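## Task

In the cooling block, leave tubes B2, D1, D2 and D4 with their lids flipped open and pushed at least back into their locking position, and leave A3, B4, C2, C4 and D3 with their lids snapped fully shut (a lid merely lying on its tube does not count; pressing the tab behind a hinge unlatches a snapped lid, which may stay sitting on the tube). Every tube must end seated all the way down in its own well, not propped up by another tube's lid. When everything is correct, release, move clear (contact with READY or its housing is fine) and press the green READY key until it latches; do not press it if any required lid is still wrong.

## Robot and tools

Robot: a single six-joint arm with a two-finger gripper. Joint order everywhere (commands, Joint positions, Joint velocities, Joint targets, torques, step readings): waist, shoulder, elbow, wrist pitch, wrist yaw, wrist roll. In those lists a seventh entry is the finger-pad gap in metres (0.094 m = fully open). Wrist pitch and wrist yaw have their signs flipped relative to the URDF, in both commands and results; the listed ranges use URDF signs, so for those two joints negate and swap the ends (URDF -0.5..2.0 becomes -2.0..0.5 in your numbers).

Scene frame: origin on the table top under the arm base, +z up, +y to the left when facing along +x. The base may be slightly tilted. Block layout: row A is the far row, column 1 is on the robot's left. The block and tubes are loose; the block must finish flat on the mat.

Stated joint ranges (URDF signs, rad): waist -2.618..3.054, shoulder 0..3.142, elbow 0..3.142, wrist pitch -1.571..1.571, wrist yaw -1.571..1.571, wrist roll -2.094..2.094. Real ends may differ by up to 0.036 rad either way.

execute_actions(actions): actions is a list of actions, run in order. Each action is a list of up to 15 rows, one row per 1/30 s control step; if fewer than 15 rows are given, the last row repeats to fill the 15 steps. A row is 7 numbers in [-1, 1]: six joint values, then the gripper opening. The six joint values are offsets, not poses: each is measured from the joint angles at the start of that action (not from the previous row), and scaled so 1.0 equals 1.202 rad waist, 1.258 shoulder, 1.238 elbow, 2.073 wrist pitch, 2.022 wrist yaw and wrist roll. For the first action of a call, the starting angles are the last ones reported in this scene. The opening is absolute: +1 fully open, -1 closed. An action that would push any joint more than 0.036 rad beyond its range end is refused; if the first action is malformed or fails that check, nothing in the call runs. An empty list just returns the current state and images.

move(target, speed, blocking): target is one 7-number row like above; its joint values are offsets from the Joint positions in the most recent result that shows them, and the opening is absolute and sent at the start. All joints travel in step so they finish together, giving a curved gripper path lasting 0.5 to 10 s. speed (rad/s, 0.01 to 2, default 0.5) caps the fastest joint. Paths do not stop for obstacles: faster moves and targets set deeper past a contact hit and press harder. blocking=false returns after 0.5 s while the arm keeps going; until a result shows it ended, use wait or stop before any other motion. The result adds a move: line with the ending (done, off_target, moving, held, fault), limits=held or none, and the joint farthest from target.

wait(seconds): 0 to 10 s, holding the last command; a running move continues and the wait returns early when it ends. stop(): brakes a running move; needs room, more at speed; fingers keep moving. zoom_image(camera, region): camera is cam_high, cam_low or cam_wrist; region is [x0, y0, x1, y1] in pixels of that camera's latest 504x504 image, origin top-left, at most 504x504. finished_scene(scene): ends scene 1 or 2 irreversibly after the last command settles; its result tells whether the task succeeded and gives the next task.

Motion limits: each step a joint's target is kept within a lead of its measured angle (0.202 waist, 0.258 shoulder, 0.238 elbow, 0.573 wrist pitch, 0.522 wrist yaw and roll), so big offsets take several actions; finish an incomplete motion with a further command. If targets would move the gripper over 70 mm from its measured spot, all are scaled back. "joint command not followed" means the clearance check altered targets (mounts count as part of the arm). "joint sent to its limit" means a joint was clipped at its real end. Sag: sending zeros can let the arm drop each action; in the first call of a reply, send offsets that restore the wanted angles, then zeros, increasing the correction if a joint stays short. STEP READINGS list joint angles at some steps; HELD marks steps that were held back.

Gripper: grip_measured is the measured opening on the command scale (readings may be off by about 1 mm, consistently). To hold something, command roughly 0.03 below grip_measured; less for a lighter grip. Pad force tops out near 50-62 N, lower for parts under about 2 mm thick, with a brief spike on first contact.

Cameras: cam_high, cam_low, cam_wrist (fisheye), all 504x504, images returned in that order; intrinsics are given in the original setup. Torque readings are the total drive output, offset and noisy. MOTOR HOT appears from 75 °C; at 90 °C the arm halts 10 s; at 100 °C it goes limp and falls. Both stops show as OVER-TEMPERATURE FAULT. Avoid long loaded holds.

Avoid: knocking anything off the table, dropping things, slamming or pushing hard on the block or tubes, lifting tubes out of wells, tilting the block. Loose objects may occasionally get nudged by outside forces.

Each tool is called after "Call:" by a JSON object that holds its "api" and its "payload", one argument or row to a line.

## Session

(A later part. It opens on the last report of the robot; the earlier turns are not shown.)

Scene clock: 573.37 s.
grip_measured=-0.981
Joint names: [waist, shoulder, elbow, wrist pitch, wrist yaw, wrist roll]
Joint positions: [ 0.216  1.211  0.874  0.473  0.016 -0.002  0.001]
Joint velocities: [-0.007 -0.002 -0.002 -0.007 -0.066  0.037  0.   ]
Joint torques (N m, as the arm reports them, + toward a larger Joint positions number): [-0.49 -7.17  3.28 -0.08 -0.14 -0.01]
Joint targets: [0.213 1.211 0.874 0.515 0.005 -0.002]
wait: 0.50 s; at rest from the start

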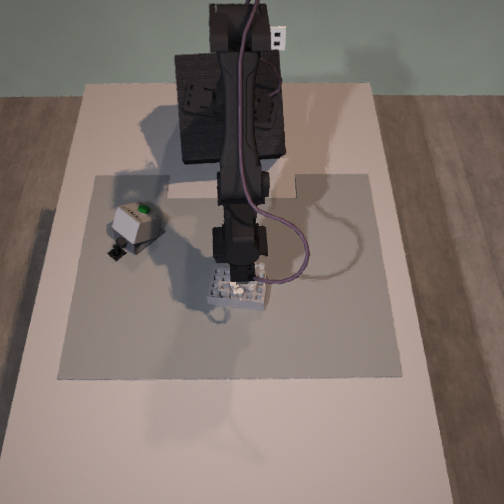

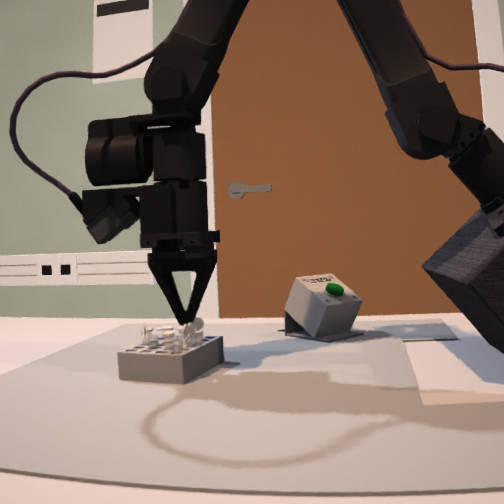

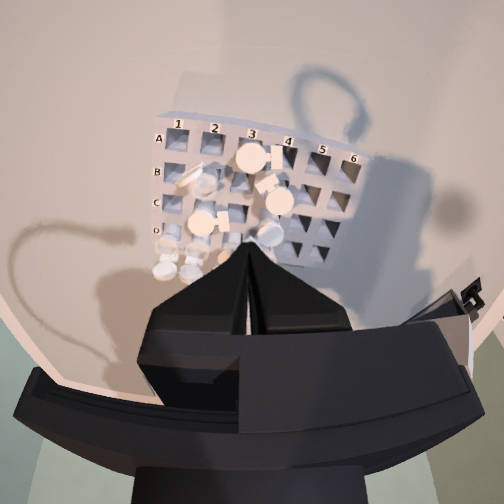

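Call:
{"api": "move", "payload": {
  "target": [-0.003,-0.075,0.0,0.015,-0.004,0.0,-1],
  "speed": 0.08
}}

Call:
{"api": "move", "payload": {
  "target": [-0.003,-0.045,0.0,0.065,-0.004,0.0,-1],
  "speed": 0.12
}}

Call:
{"api": "zoom_image", "payload": {
  "camera": "cam_wrist",
  "region": [150, 120, 330, 260]
}}

Call:
{"api": "zoom_image", "payload": {
  "camera": "cam_low",
  "region": [140, 290, 240, 360]
}}

Scene clock: 580.53 s.
grip_measured=-0.981
Joint names: [waist, shoulder, elbow, wrist pitch, wrist yaw, wrist roll]
Joint positions: [ 0.216  1.143  0.874  0.497  0.017 -0.002  0.001]
Joint velocities: [-0.007 -0.007  0.012  0.051 -0.066 -0.022  0.001]
Joint torques (N m, as the arm reports them, + toward a larger Joint positions number): [-0.47 -9.2   3.56 -0.47 -0.12 -0.01]
Joint targets: [0.213 1.116 0.874 0.504 0.008 -0.002]
move: off_target; limits=none; farthest joint: the shoulder, 0.027 radians from its target (0.094 radians at the start)

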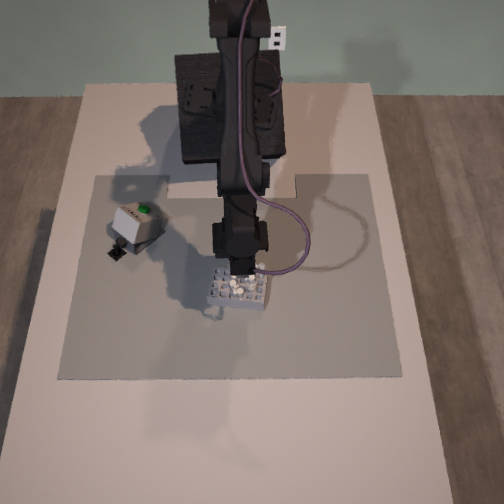

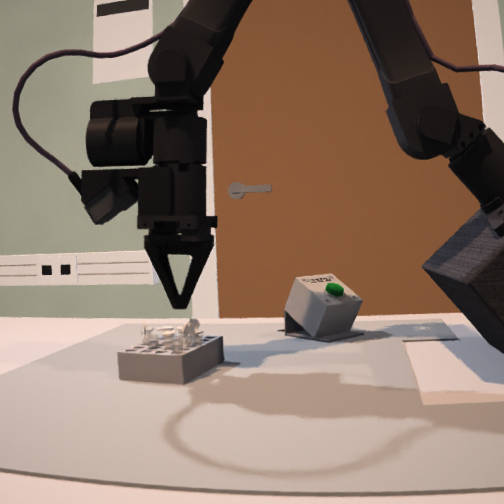

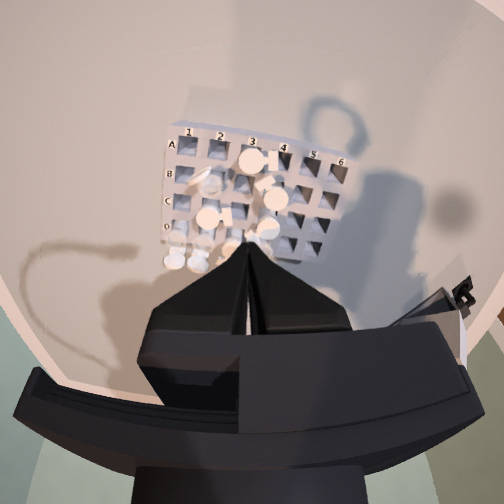

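Scene clock: 582.17 s.
grip_measured=-0.981
Joint names: [waist, shoulder, elbow, wrist pitch, wrist yaw, wrist roll]
Joint positions: [ 0.216  1.114  0.874  0.623  0.017 -0.002  0.001]
Joint velocities: [ 0.002 -0.007 -0.002  0.066  0.037 -0.022  0.   ]
Joint torques (N m, as the arm reports them, + toward a larger Joint positions number): [-0.45 -8.93  3.52 -0.3  -0.12 -0.01]
Joint targets: [0.213 1.087 0.874 0.632 0.008 -0.002]
move: off_target; limits=none; farthest joint: the shoulder, 0.027 radians from its target (0.057 radians at the start)

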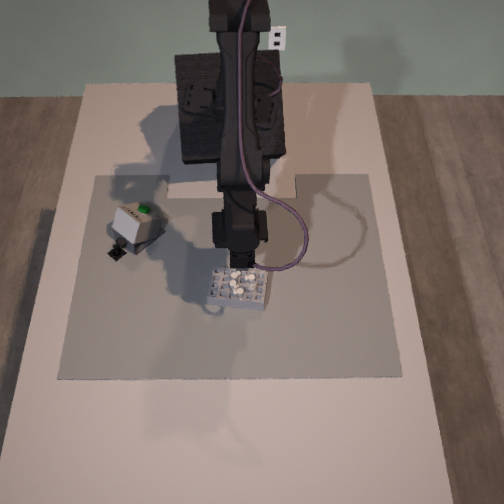

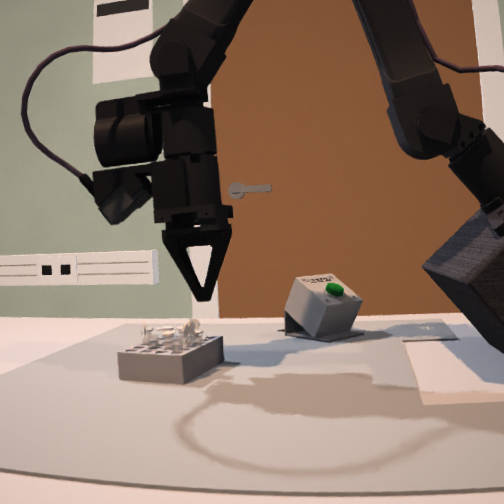

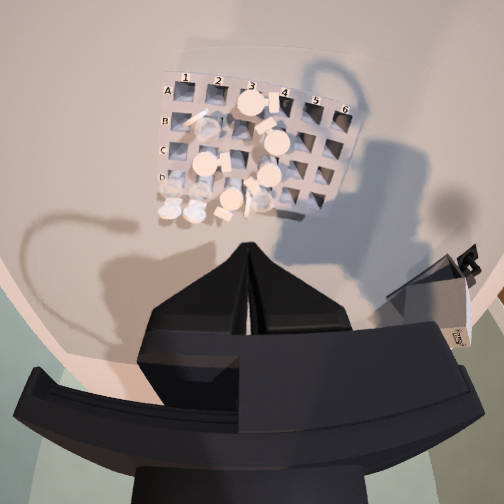

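Region (150, 120, 330, 260) of cam_wrist's 504x504 image, scaled by 2.800, with more detail than that image has.

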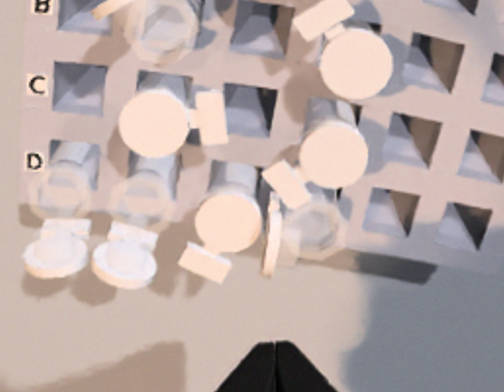

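Region (140, 290, 240, 360) of cam_low's 504x504 image, scaled by 5.040, with more detail than that image has; it fills the top 353 rows of this view, and the rest is white.

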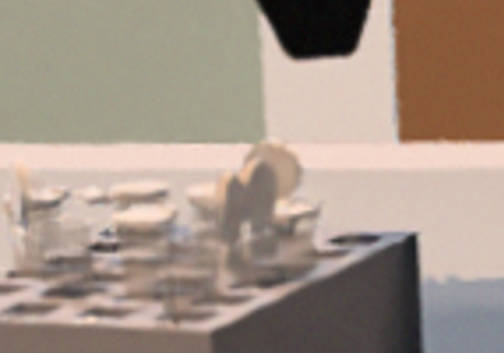

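Call:
{"api": "move", "payload": {
  "target": [-0.052,-0.042,-0.094,-0.09,-0.006,0.0,-0.2],
  "speed": 0.12
}}

Call:
{"api": "zoom_image", "payload": {
  "camera": "cam_wrist",
  "region": [140, 150, 340, 310]
}}

Call:
{"api": "zoom_image", "payload": {
  "camera": "cam_low",
  "region": [100, 280, 260, 390]
}}

Scene clock: 614.50 s.
grip_measured=-0.202
Joint names: [waist, shoulder, elbow, wrist pitch, wrist yaw, wrist roll]
Joint positions: [ 0.166  1.088  0.766  0.457  0.014 -0.002  0.038]
Joint velocities: [ 0.002  0.002  0.012 -0.007  0.037  0.037 -0.   ]
Joint torques (N m, as the arm reports them, + toward a larger Joint positions number): [-1.36 -8.55  2.76 -0.69 -0.15 -0.01]
Joint targets: [0.154 1.061 0.757 0.436 0.005 -0.002]
move: off_target; limits=none; farthest joint: the shoulder, 0.027 radians from its target (0.053 radians at the start)

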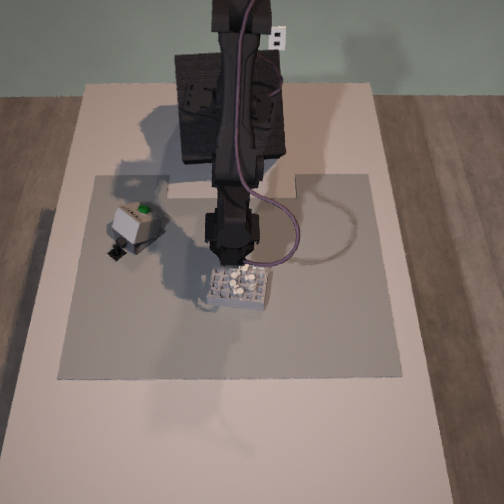

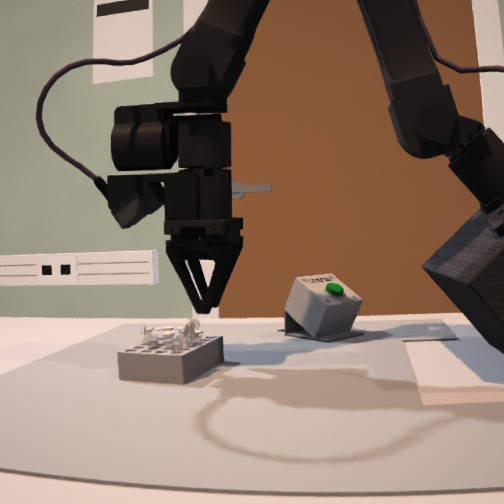

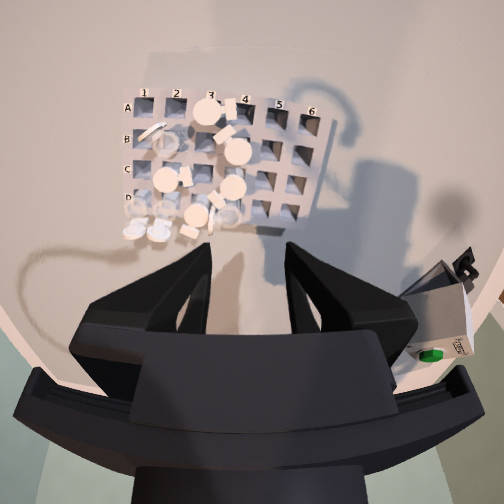

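Region (140, 150, 340, 310) of cam_wrist's 504x504 image, scaled by 2.520, with more detail than that image has; it fills the top 403 rows of this view, and the rest is white.

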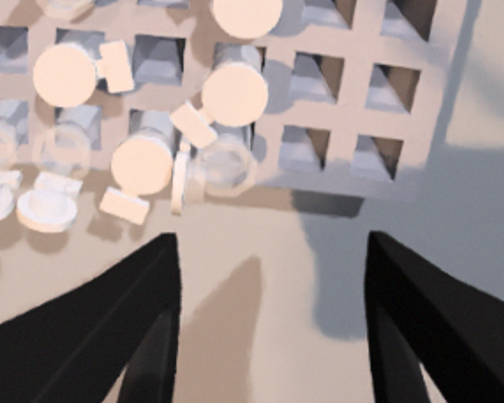

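Region (100, 280, 260, 390) of cam_low's 504x504 image, scaled by 3.150, with more detail than that image has; it fills the top 346 rows of this view, and the rest is white.

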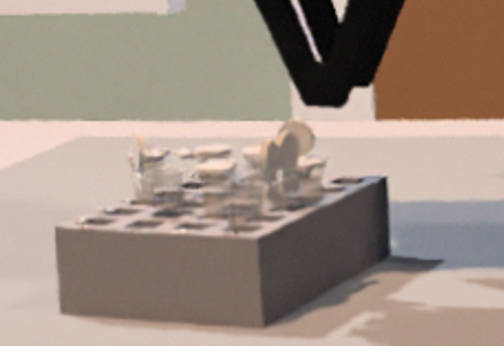

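Call:
{"api": "move", "payload": {
  "target": [-0.005,0.04,-0.004,-0.03,-0.004,0.0,0.0],
  "speed": 0.04
}}

Call:
{"api": "zoom_image", "payload": {
  "camera": "cam_wrist",
  "region": [140, 150, 340, 310]
}}

Call:
{"api": "zoom_image", "payload": {
  "camera": "cam_low",
  "region": [100, 280, 260, 390]
}}

Scene clock: 624.37 s.
grip_measured=-0.002
Joint names: [waist, shoulder, elbow, wrist pitch, wrist yaw, wrist roll]
Joint positions: [ 0.166  1.136  0.766  0.415  0.014 -0.002  0.047]
Joint velocities: [-0.007  0.012 -0.012 -0.022  0.022 -0.007 -0.001]
Joint torques (N m, as the arm reports them, + toward a larger Joint positions number): [-0.83 -6.21  2.85 -0.67 -0.14 -0.01]
Joint targets: [0.160 1.139 0.761 0.395 0.006 -0.002]
move: done; limits=none; farthest joint: the wrist pitch, 0.020 radians from its target (0.062 radians at the start)

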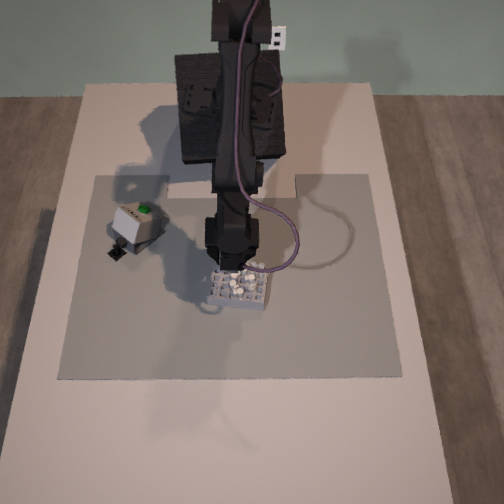

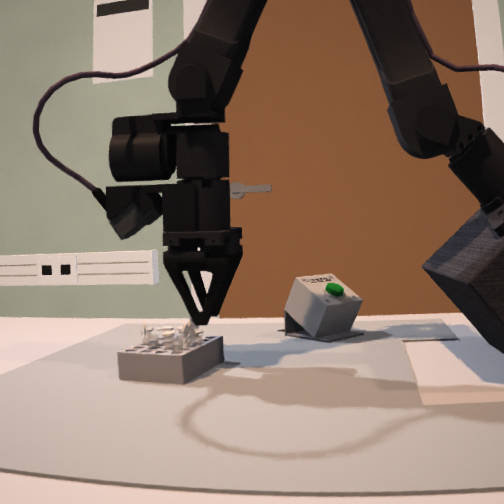

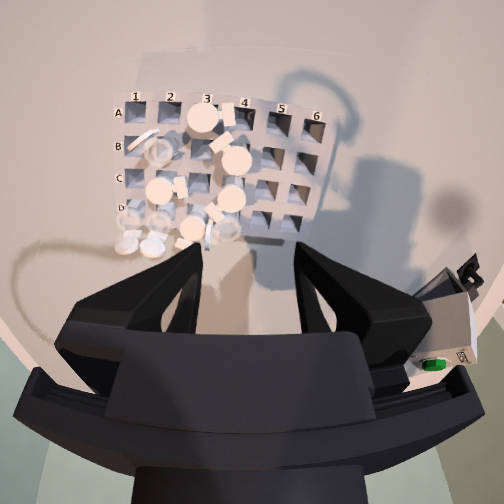

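Region (140, 150, 340, 310) of cam_wrist's 504x504 image, scaled by 2.520, with more detail than that image has; it fills the top 403 rows of this view, and the rest is white.

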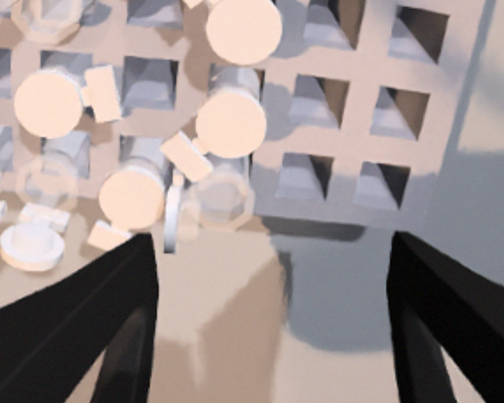

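Region (100, 280, 260, 390) of cam_low's 504x504 image, scaled by 3.150, with more detail than that image has; it fills the top 346 rows of this view, and the rest is white.

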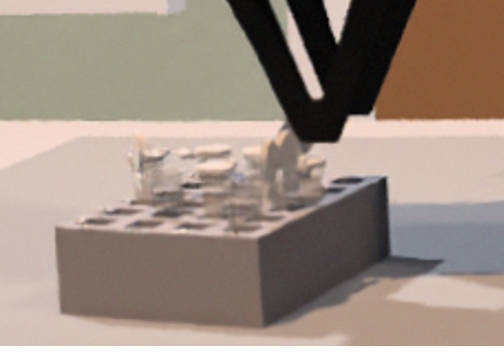

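Call:
{"api": "move", "payload": {
  "target": [-0.005,0.006,-0.004,0.008,-0.004,0.0,0.0],
  "speed": 0.02
}}

Call:
{"api": "move", "payload": {
  "target": [-0.005,0.002,-0.004,0.003,-0.004,0.0,-0.17],
  "speed": 0.02
}}

Call:
{"api": "zoom_image", "payload": {
  "camera": "cam_wrist",
  "region": [140, 150, 340, 310]
}}

Call:
{"api": "zoom_image", "payload": {
  "camera": "cam_low",
  "region": [100, 280, 260, 390]
}}

Scene clock: 631.80 s.
grip_measured=-0.002
Joint names: [waist, shoulder, elbow, wrist pitch, wrist yaw, wrist roll]
Joint positions: [ 0.166  1.136  0.766  0.424  0.014 -0.002  0.047]
Joint velocities: [-0.002 -0.002  0.002  0.022  0.066 -0.037 -0.001]
Joint torques (N m, as the arm reports them, + toward a larger Joint positions number): [-0.83 -5.8   2.81 -0.42 -0.13 -0.01]
Joint targets: [0.160 1.143 0.761 0.432 0.006 -0.002]
move: done; limits=none; farthest joint: the shoulder, 0.008 radians from its target (0.008 radians at the start)

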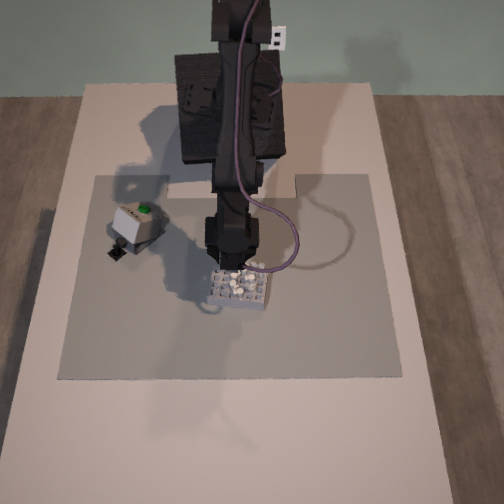

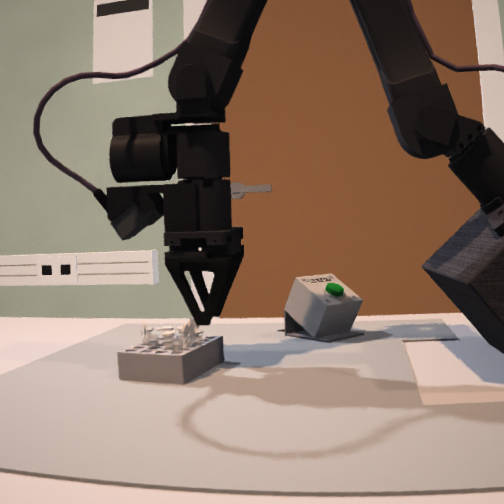

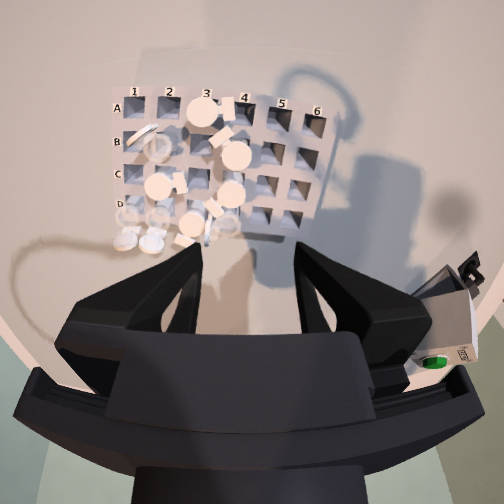

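Scene clock: 632.50 s.
grip_measured=-0.168
Joint names: [waist, shoulder, elbow, wrist pitch, wrist yaw, wrist roll]
Joint positions: [ 0.166  1.136  0.766  0.424  0.014 -0.002  0.039]
Joint velocities: [-0.002  0.007 -0.012  0.007  0.081 -0.081  0.   ]
Joint torques (N m, as the arm reports them, + toward a larger Joint positions number): [-0.82 -6.24  2.85 -0.44 -0.12  0.  ]
Joint targets: [0.160 1.138 0.761 0.430 0.006 -0.002]
move: done; limits=none; farthest joint: the wrist yaw, 0.008 radians from its target (0.008 radians at the start)

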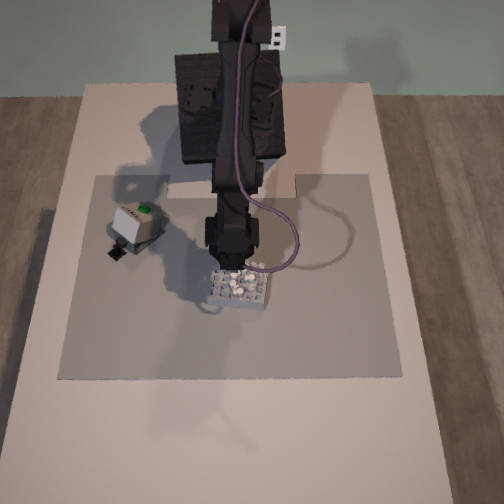

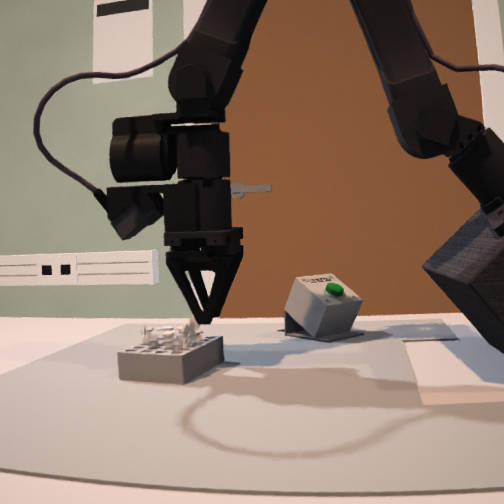

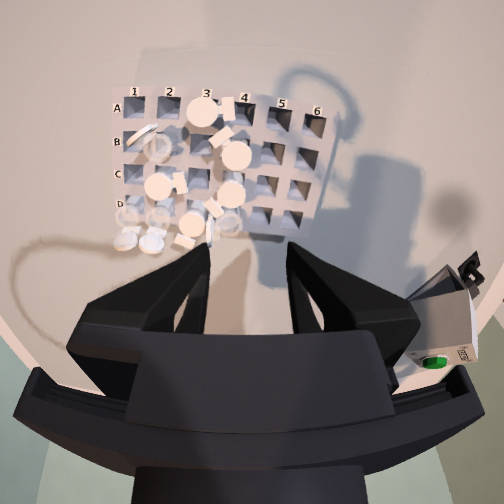

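Region (140, 150, 340, 310) of cam_wrist's 504x504 image, scaled by 2.520, with more detail than that image has; it fills the top 403 rows of this view, and the rest is white.

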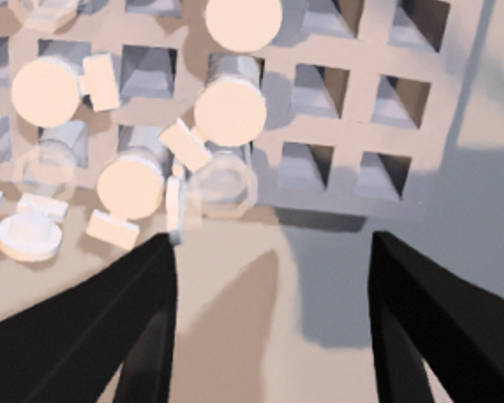

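Region (100, 280, 260, 390) of cam_low's 504x504 image, scaled by 3.150, with more detail than that image has; it fills the top 346 rows of this view, and the rest is white.

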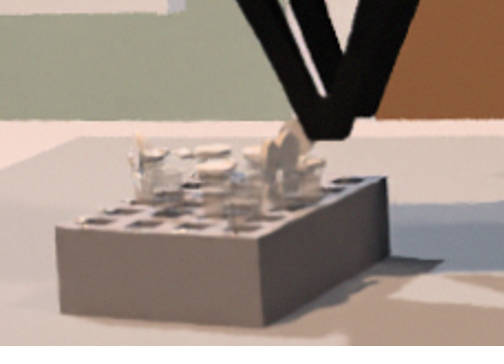

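Call:
{"api": "move", "payload": {
  "target": [-0.005,0.002,-0.004,0.003,-0.004,0.0,-0.27],
  "speed": 0.02
}}

Call:
{"api": "zoom_image", "payload": {
  "camera": "cam_wrist",
  "region": [140, 150, 340, 310]
}}

Call:
{"api": "zoom_image", "payload": {
  "camera": "cam_low",
  "region": [100, 280, 260, 390]
}}

Scene clock: 639.17 s.
grip_measured=-0.268
Joint names: [waist, shoulder, elbow, wrist pitch, wrist yaw, wrist roll]
Joint positions: [ 0.166  1.136  0.766  0.426  0.017 -0.002  0.034]
Joint velocities: [-0.007  0.012 -0.012  0.007 -0.007  0.037 -0.   ]
Joint torques (N m, as the arm reports them, + toward a larger Joint positions number): [-0.78 -6.23  2.83 -0.48 -0.16 -0.01]
Joint targets: [0.160 1.138 0.761 0.431 0.006 -0.002]
move: done; limits=none; farthest joint: the wrist yaw, 0.011 radians from its target (0.008 radians at the start)

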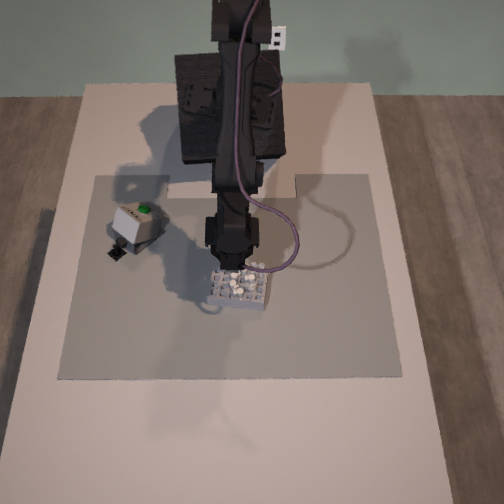

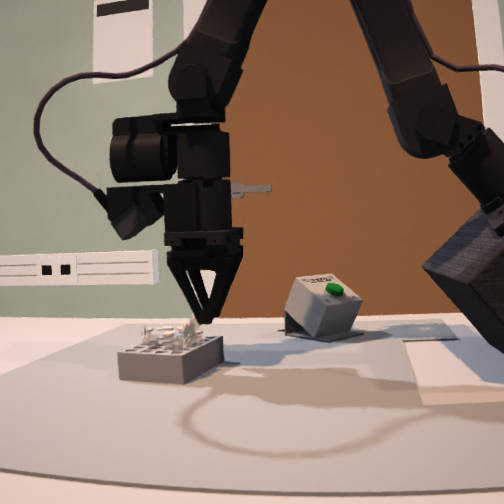

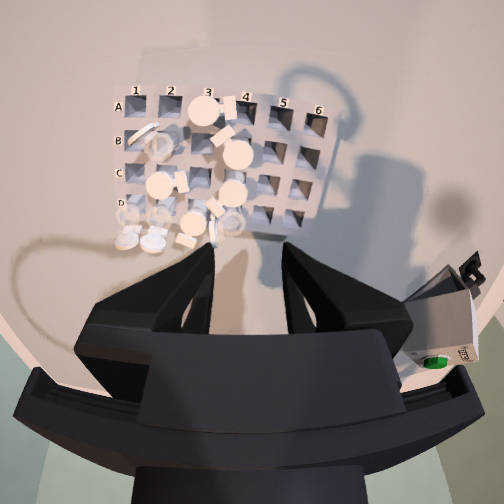

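Region (140, 150, 340, 310) of cam_wrist's 504x504 image, scaled by 2.520, with more detail than that image has; it fills the top 403 rows of this view, and the rest is white.

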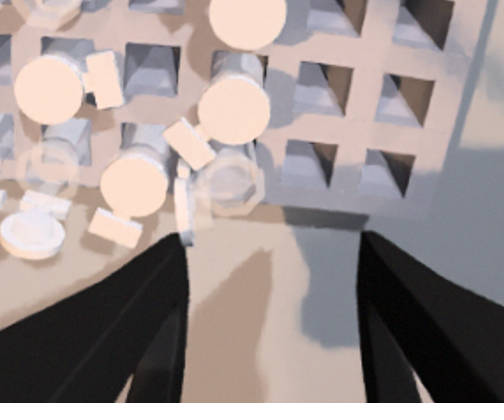

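Region (100, 280, 260, 390) of cam_low's 504x504 image, scaled by 3.150, with more detail than that image has; it fills the top 346 rows of this view, and the rest is white.

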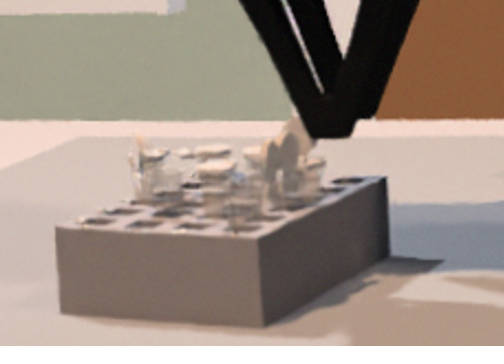

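Call:
{"api": "move", "payload": {
  "target": [-0.005,0.002,-0.004,0.014,-0.006,0.0,-0.33],
  "speed": 0.015
}}

Call:
{"api": "zoom_image", "payload": {
  "camera": "cam_wrist",
  "region": [140, 150, 340, 310]
}}

Call:
{"api": "zoom_image", "payload": {
  "camera": "cam_low",
  "region": [100, 280, 260, 390]
}}

Scene clock: 645.20 s.
grip_measured=-0.328
Joint names: [waist, shoulder, elbow, wrist pitch, wrist yaw, wrist roll]
Joint positions: [ 0.166  1.136  0.766  0.447  0.015 -0.002  0.032]
Joint velocities: [ 0.002 -0.007 -0.022  0.007 -0.051 -0.022 -0.   ]
Joint torques (N m, as the arm reports them, + toward a larger Joint positions number): [-0.81 -6.18  2.79 -0.37 -0.13 -0.01]
Joint targets: [0.160 1.138 0.761 0.455 0.005 -0.002]
move: done; limits=none; farthest joint: the wrist yaw, 0.010 radians from its target (0.012 radians at the start)

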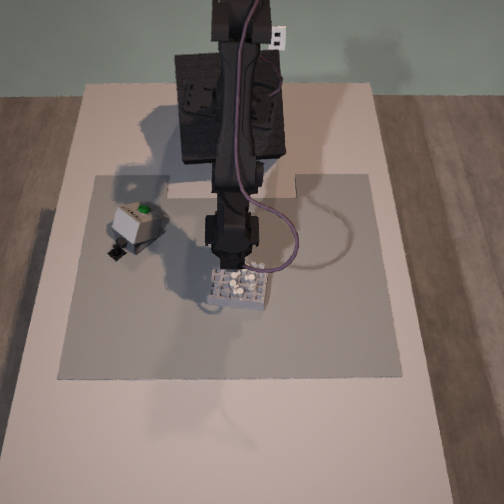

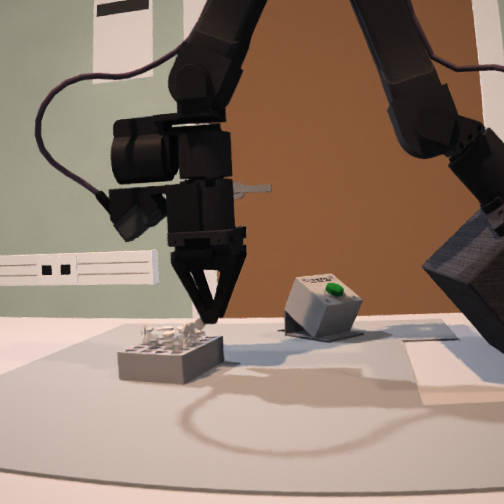

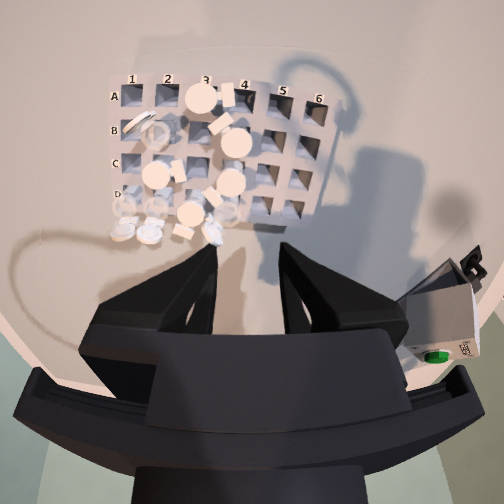

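Region (140, 150, 340, 310) of cam_wrist's 504x504 image, scaled by 2.520, with more detail than that image has; it fills the top 403 rows of this view, and the rest is white.

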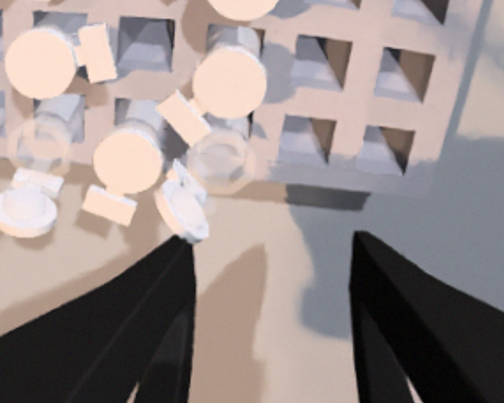

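Region (100, 280, 260, 390) of cam_low's 504x504 image, scaled by 3.150, with more detail than that image has; it fills the top 346 rows of this view, and the rest is white.

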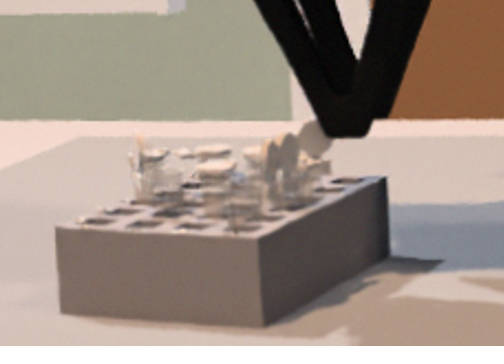

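Call:
{"api": "move", "payload": {
  "target": [-0.005,0.002,-0.004,0.008,-0.006,0.0,-0.45],
  "speed": 0.015
}}

Call:
{"api": "zoom_image", "payload": {
  "camera": "cam_wrist",
  "region": [140, 150, 340, 310]
}}

Call:
{"api": "zoom_image", "payload": {
  "camera": "cam_low",
  "region": [100, 280, 260, 390]
}}

Scene clock: 650.30 s.
grip_measured=-0.448
Joint names: [waist, shoulder, elbow, wrist pitch, wrist yaw, wrist roll]
Joint positions: [ 0.166  1.136  0.766  0.456  0.013 -0.002  0.026]
Joint velocities: [-0.017  0.002  0.017 -0.022  0.11   0.022  0.   ]
Joint torques (N m, as the arm reports them, + toward a larger Joint positions number): [-0.83 -6.17  2.78 -0.37 -0.15 -0.01]
Joint targets: [0.160 1.138 0.761 0.464 0.003 -0.002]
move: done; limits=none; farthest joint: the wrist yaw, 0.010 radians from its target (0.012 radians at the start)

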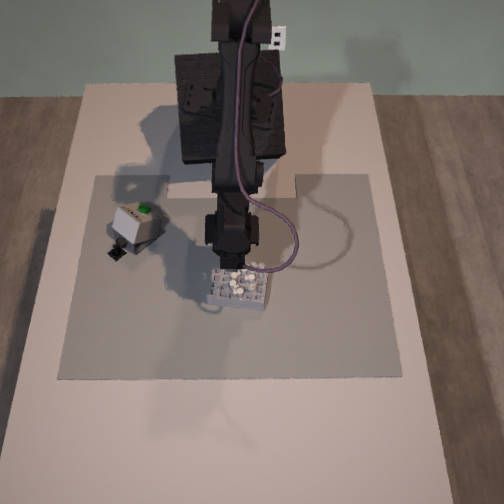

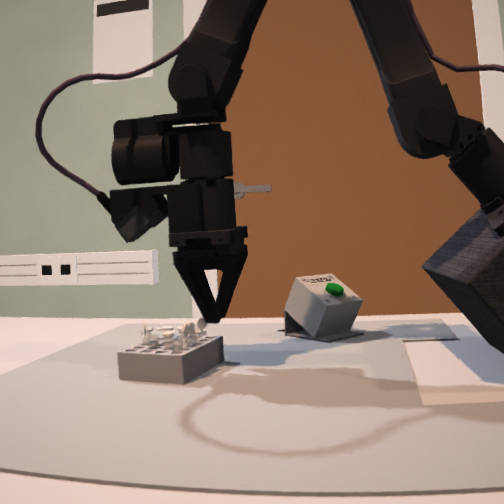

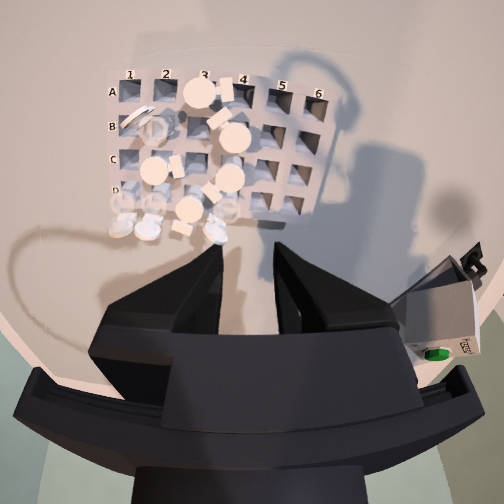

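Region (140, 150, 340, 310) of cam_wrist's 504x504 image, scaled by 2.520, with more detail than that image has; it fills the top 403 rows of this view, and the rest is white.

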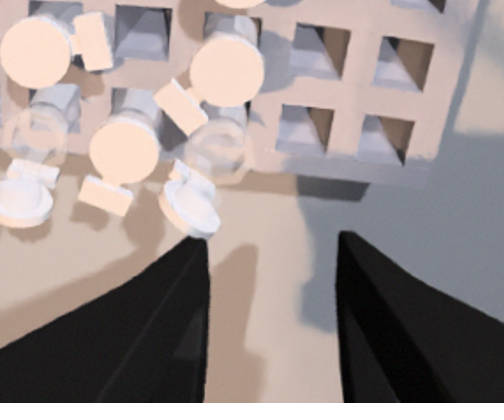

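Region (100, 280, 260, 390) of cam_low's 504x504 image, scaled by 3.150, with more detail than that image has; it fills the top 346 rows of this view, and the rest is white.

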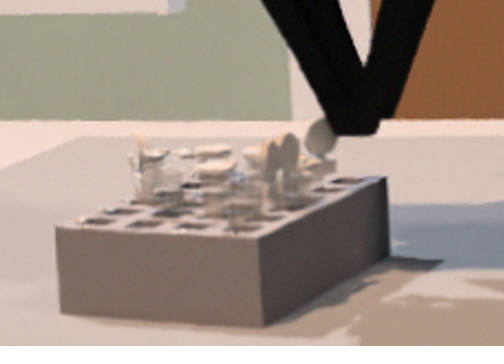

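Call:
{"api": "move", "payload": {
  "target": [-0.005,-0.07,0.0,0.042,-0.004,0.0,-0.45],
  "speed": 0.08
}}

Call:
{"api": "zoom_image", "payload": {
  "camera": "cam_wrist",
  "region": [100, 80, 320, 260]
}}

Call:
{"api": "zoom_image", "payload": {
  "camera": "cam_low",
  "region": [130, 300, 230, 370]
}}

Scene clock: 666.40 s.
grip_measured=-0.448
Joint names: [waist, shoulder, elbow, wrist pitch, wrist yaw, wrist roll]
Joint positions: [ 0.166  1.074  0.766  0.535  0.013 -0.002  0.026]
Joint velocities: [-0.012  0.017 -0.027  0.007 -0.066  0.051 -0.   ]
Joint torques (N m, as the arm reports them, + toward a larger Joint positions number): [-0.79 -8.24  3.34 -0.35 -0.14 -0.01]
Joint targets: [0.160 1.048 0.766 0.543 0.005 -0.002]
move: off_target; limits=none; farthest joint: the shoulder, 0.026 radians from its target (0.088 radians at the start)

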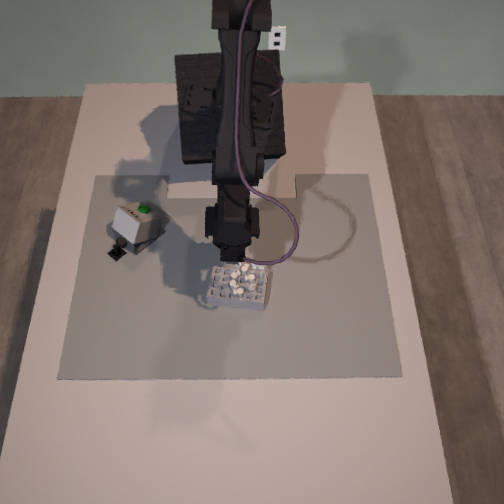

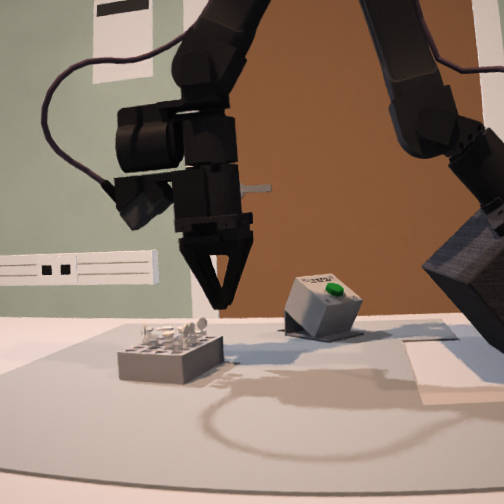

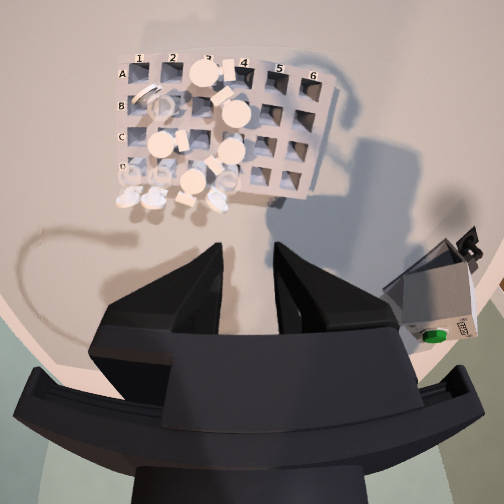

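Region (100, 80, 320, 260) of cam_wrist's 504x504 image, scaled by 2.291, with more detail than that image has; it fills the top 412 rows of this view, and the rest is white.

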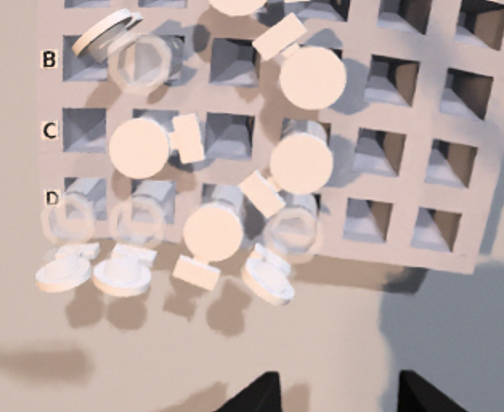

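Region (130, 300, 230, 370) of cam_low's 504x504 image, scaled by 5.040, with more detail than that image has; it fills the top 353 rows of this view, and the rest is white.

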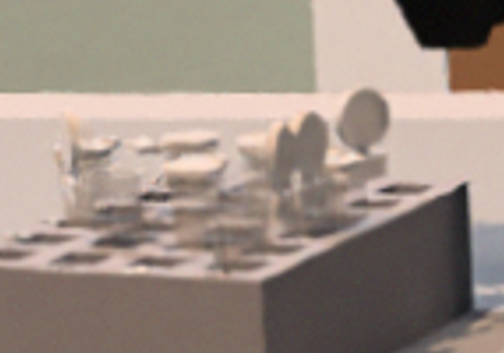

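Call:
{"api": "move", "payload": {
  "target": [0.074,0.016,0.061,-0.036,-0.004,0.0,-1],
  "speed": 0.1
}}

Call:
{"api": "move", "payload": {
  "target": [0.005,0.045,0.01,-0.036,-0.004,0.0,-1],
  "speed": 0.08
}}

Call:
{"api": "zoom_image", "payload": {
  "camera": "cam_wrist",
  "region": [140, 130, 360, 310]
}}

Call:
{"api": "zoom_image", "payload": {
  "camera": "cam_low",
  "region": [100, 280, 260, 390]
}}

Scene clock: 679.80 s.
grip_measured=-0.981
Joint names: [waist, shoulder, elbow, wrist pitch, wrist yaw, wrist roll]
Joint positions: [ 0.246  1.091  0.815  0.481  0.012 -0.002  0.001]
Joint velocities: [-0.002  0.002 -0.002 -0.022  0.022  0.11   0.   ]
Joint torques (N m, as the arm reports them, + toward a larger Joint positions number): [ 0.86 -6.2   5.52 -0.73 -0.1  -0.01]
Joint targets: [0.255 1.094 0.842 0.460 0.004 -0.002]
move: off_target; limits=none; farthest joint: the elbow, 0.026 radians from its target (0.076 radians at the start)

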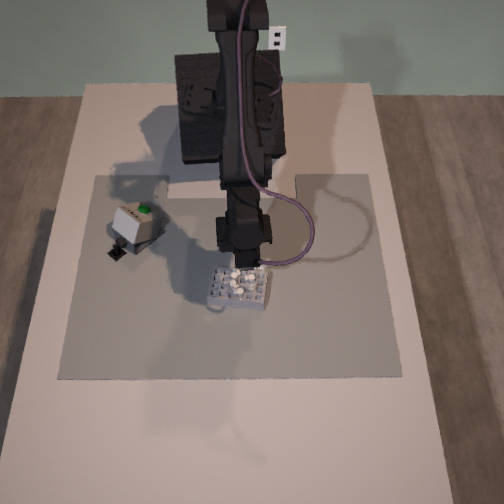

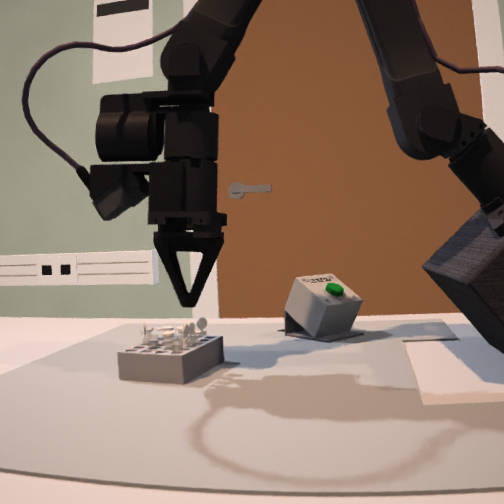

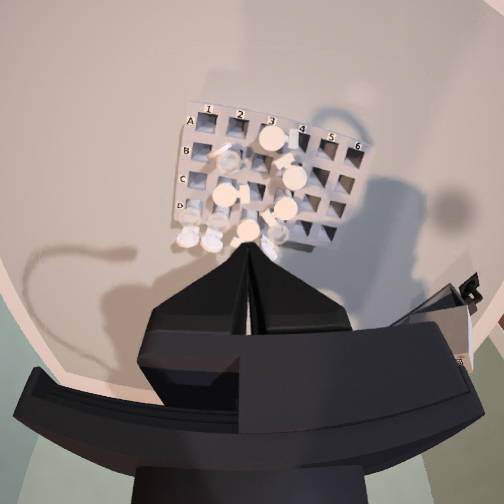

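Scene clock: 681.20 s.
grip_measured=-0.981
Joint names: [waist, shoulder, elbow, wrist pitch, wrist yaw, wrist roll]
Joint positions: [ 0.246  1.145  0.815  0.427  0.012 -0.002  0.001]
Joint velocities: [-0.022 -0.012  0.012  0.007  0.022 -0.007  0.001]
Joint torques (N m, as the arm reports them, + toward a larger Joint positions number): [ 0.52 -6.59  4.3  -0.74 -0.11 -0.01]
Joint targets: [0.252 1.147 0.827 0.406 0.004 -0.002]
move: done; limits=none; farthest joint: the wrist pitch, 0.020 radians from its target (0.074 radians at the start)

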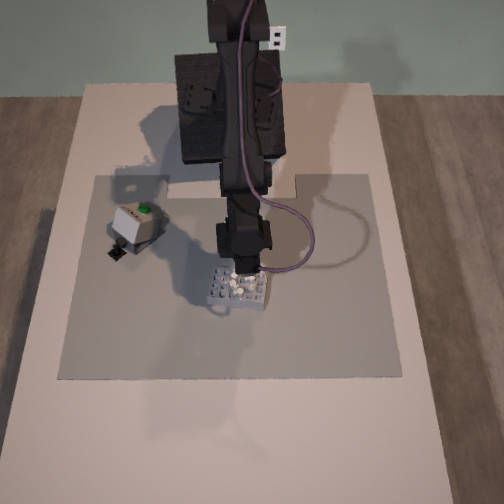

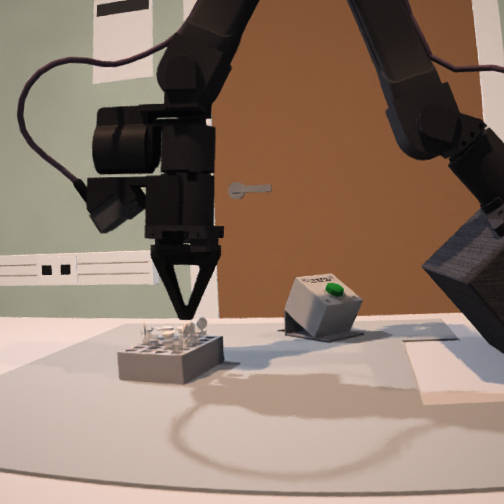

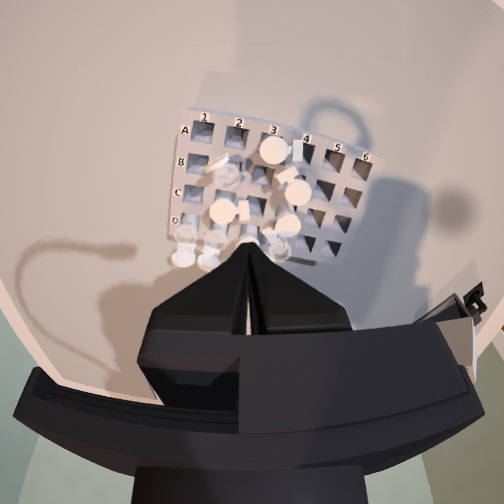

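Region (140, 130, 360, 310) of cam_wrist's 504x504 image, scaled by 2.291, with more detail than that image has; it fills the top 412 rows of this view, and the rest is white.

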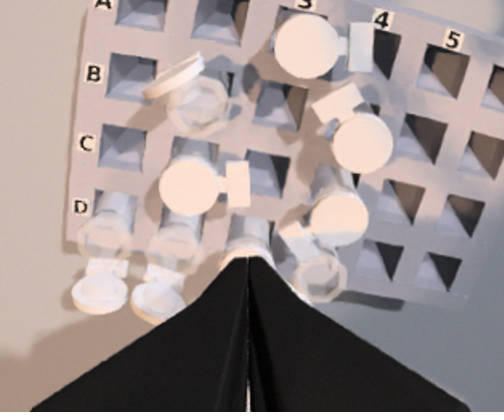

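Region (100, 280, 260, 390) of cam_low's 504x504 image, scaled by 3.150, with more detail than that image has; it fills the top 346 rows of this view, and the rest is white.

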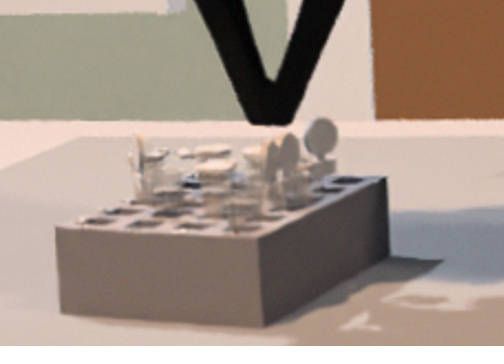

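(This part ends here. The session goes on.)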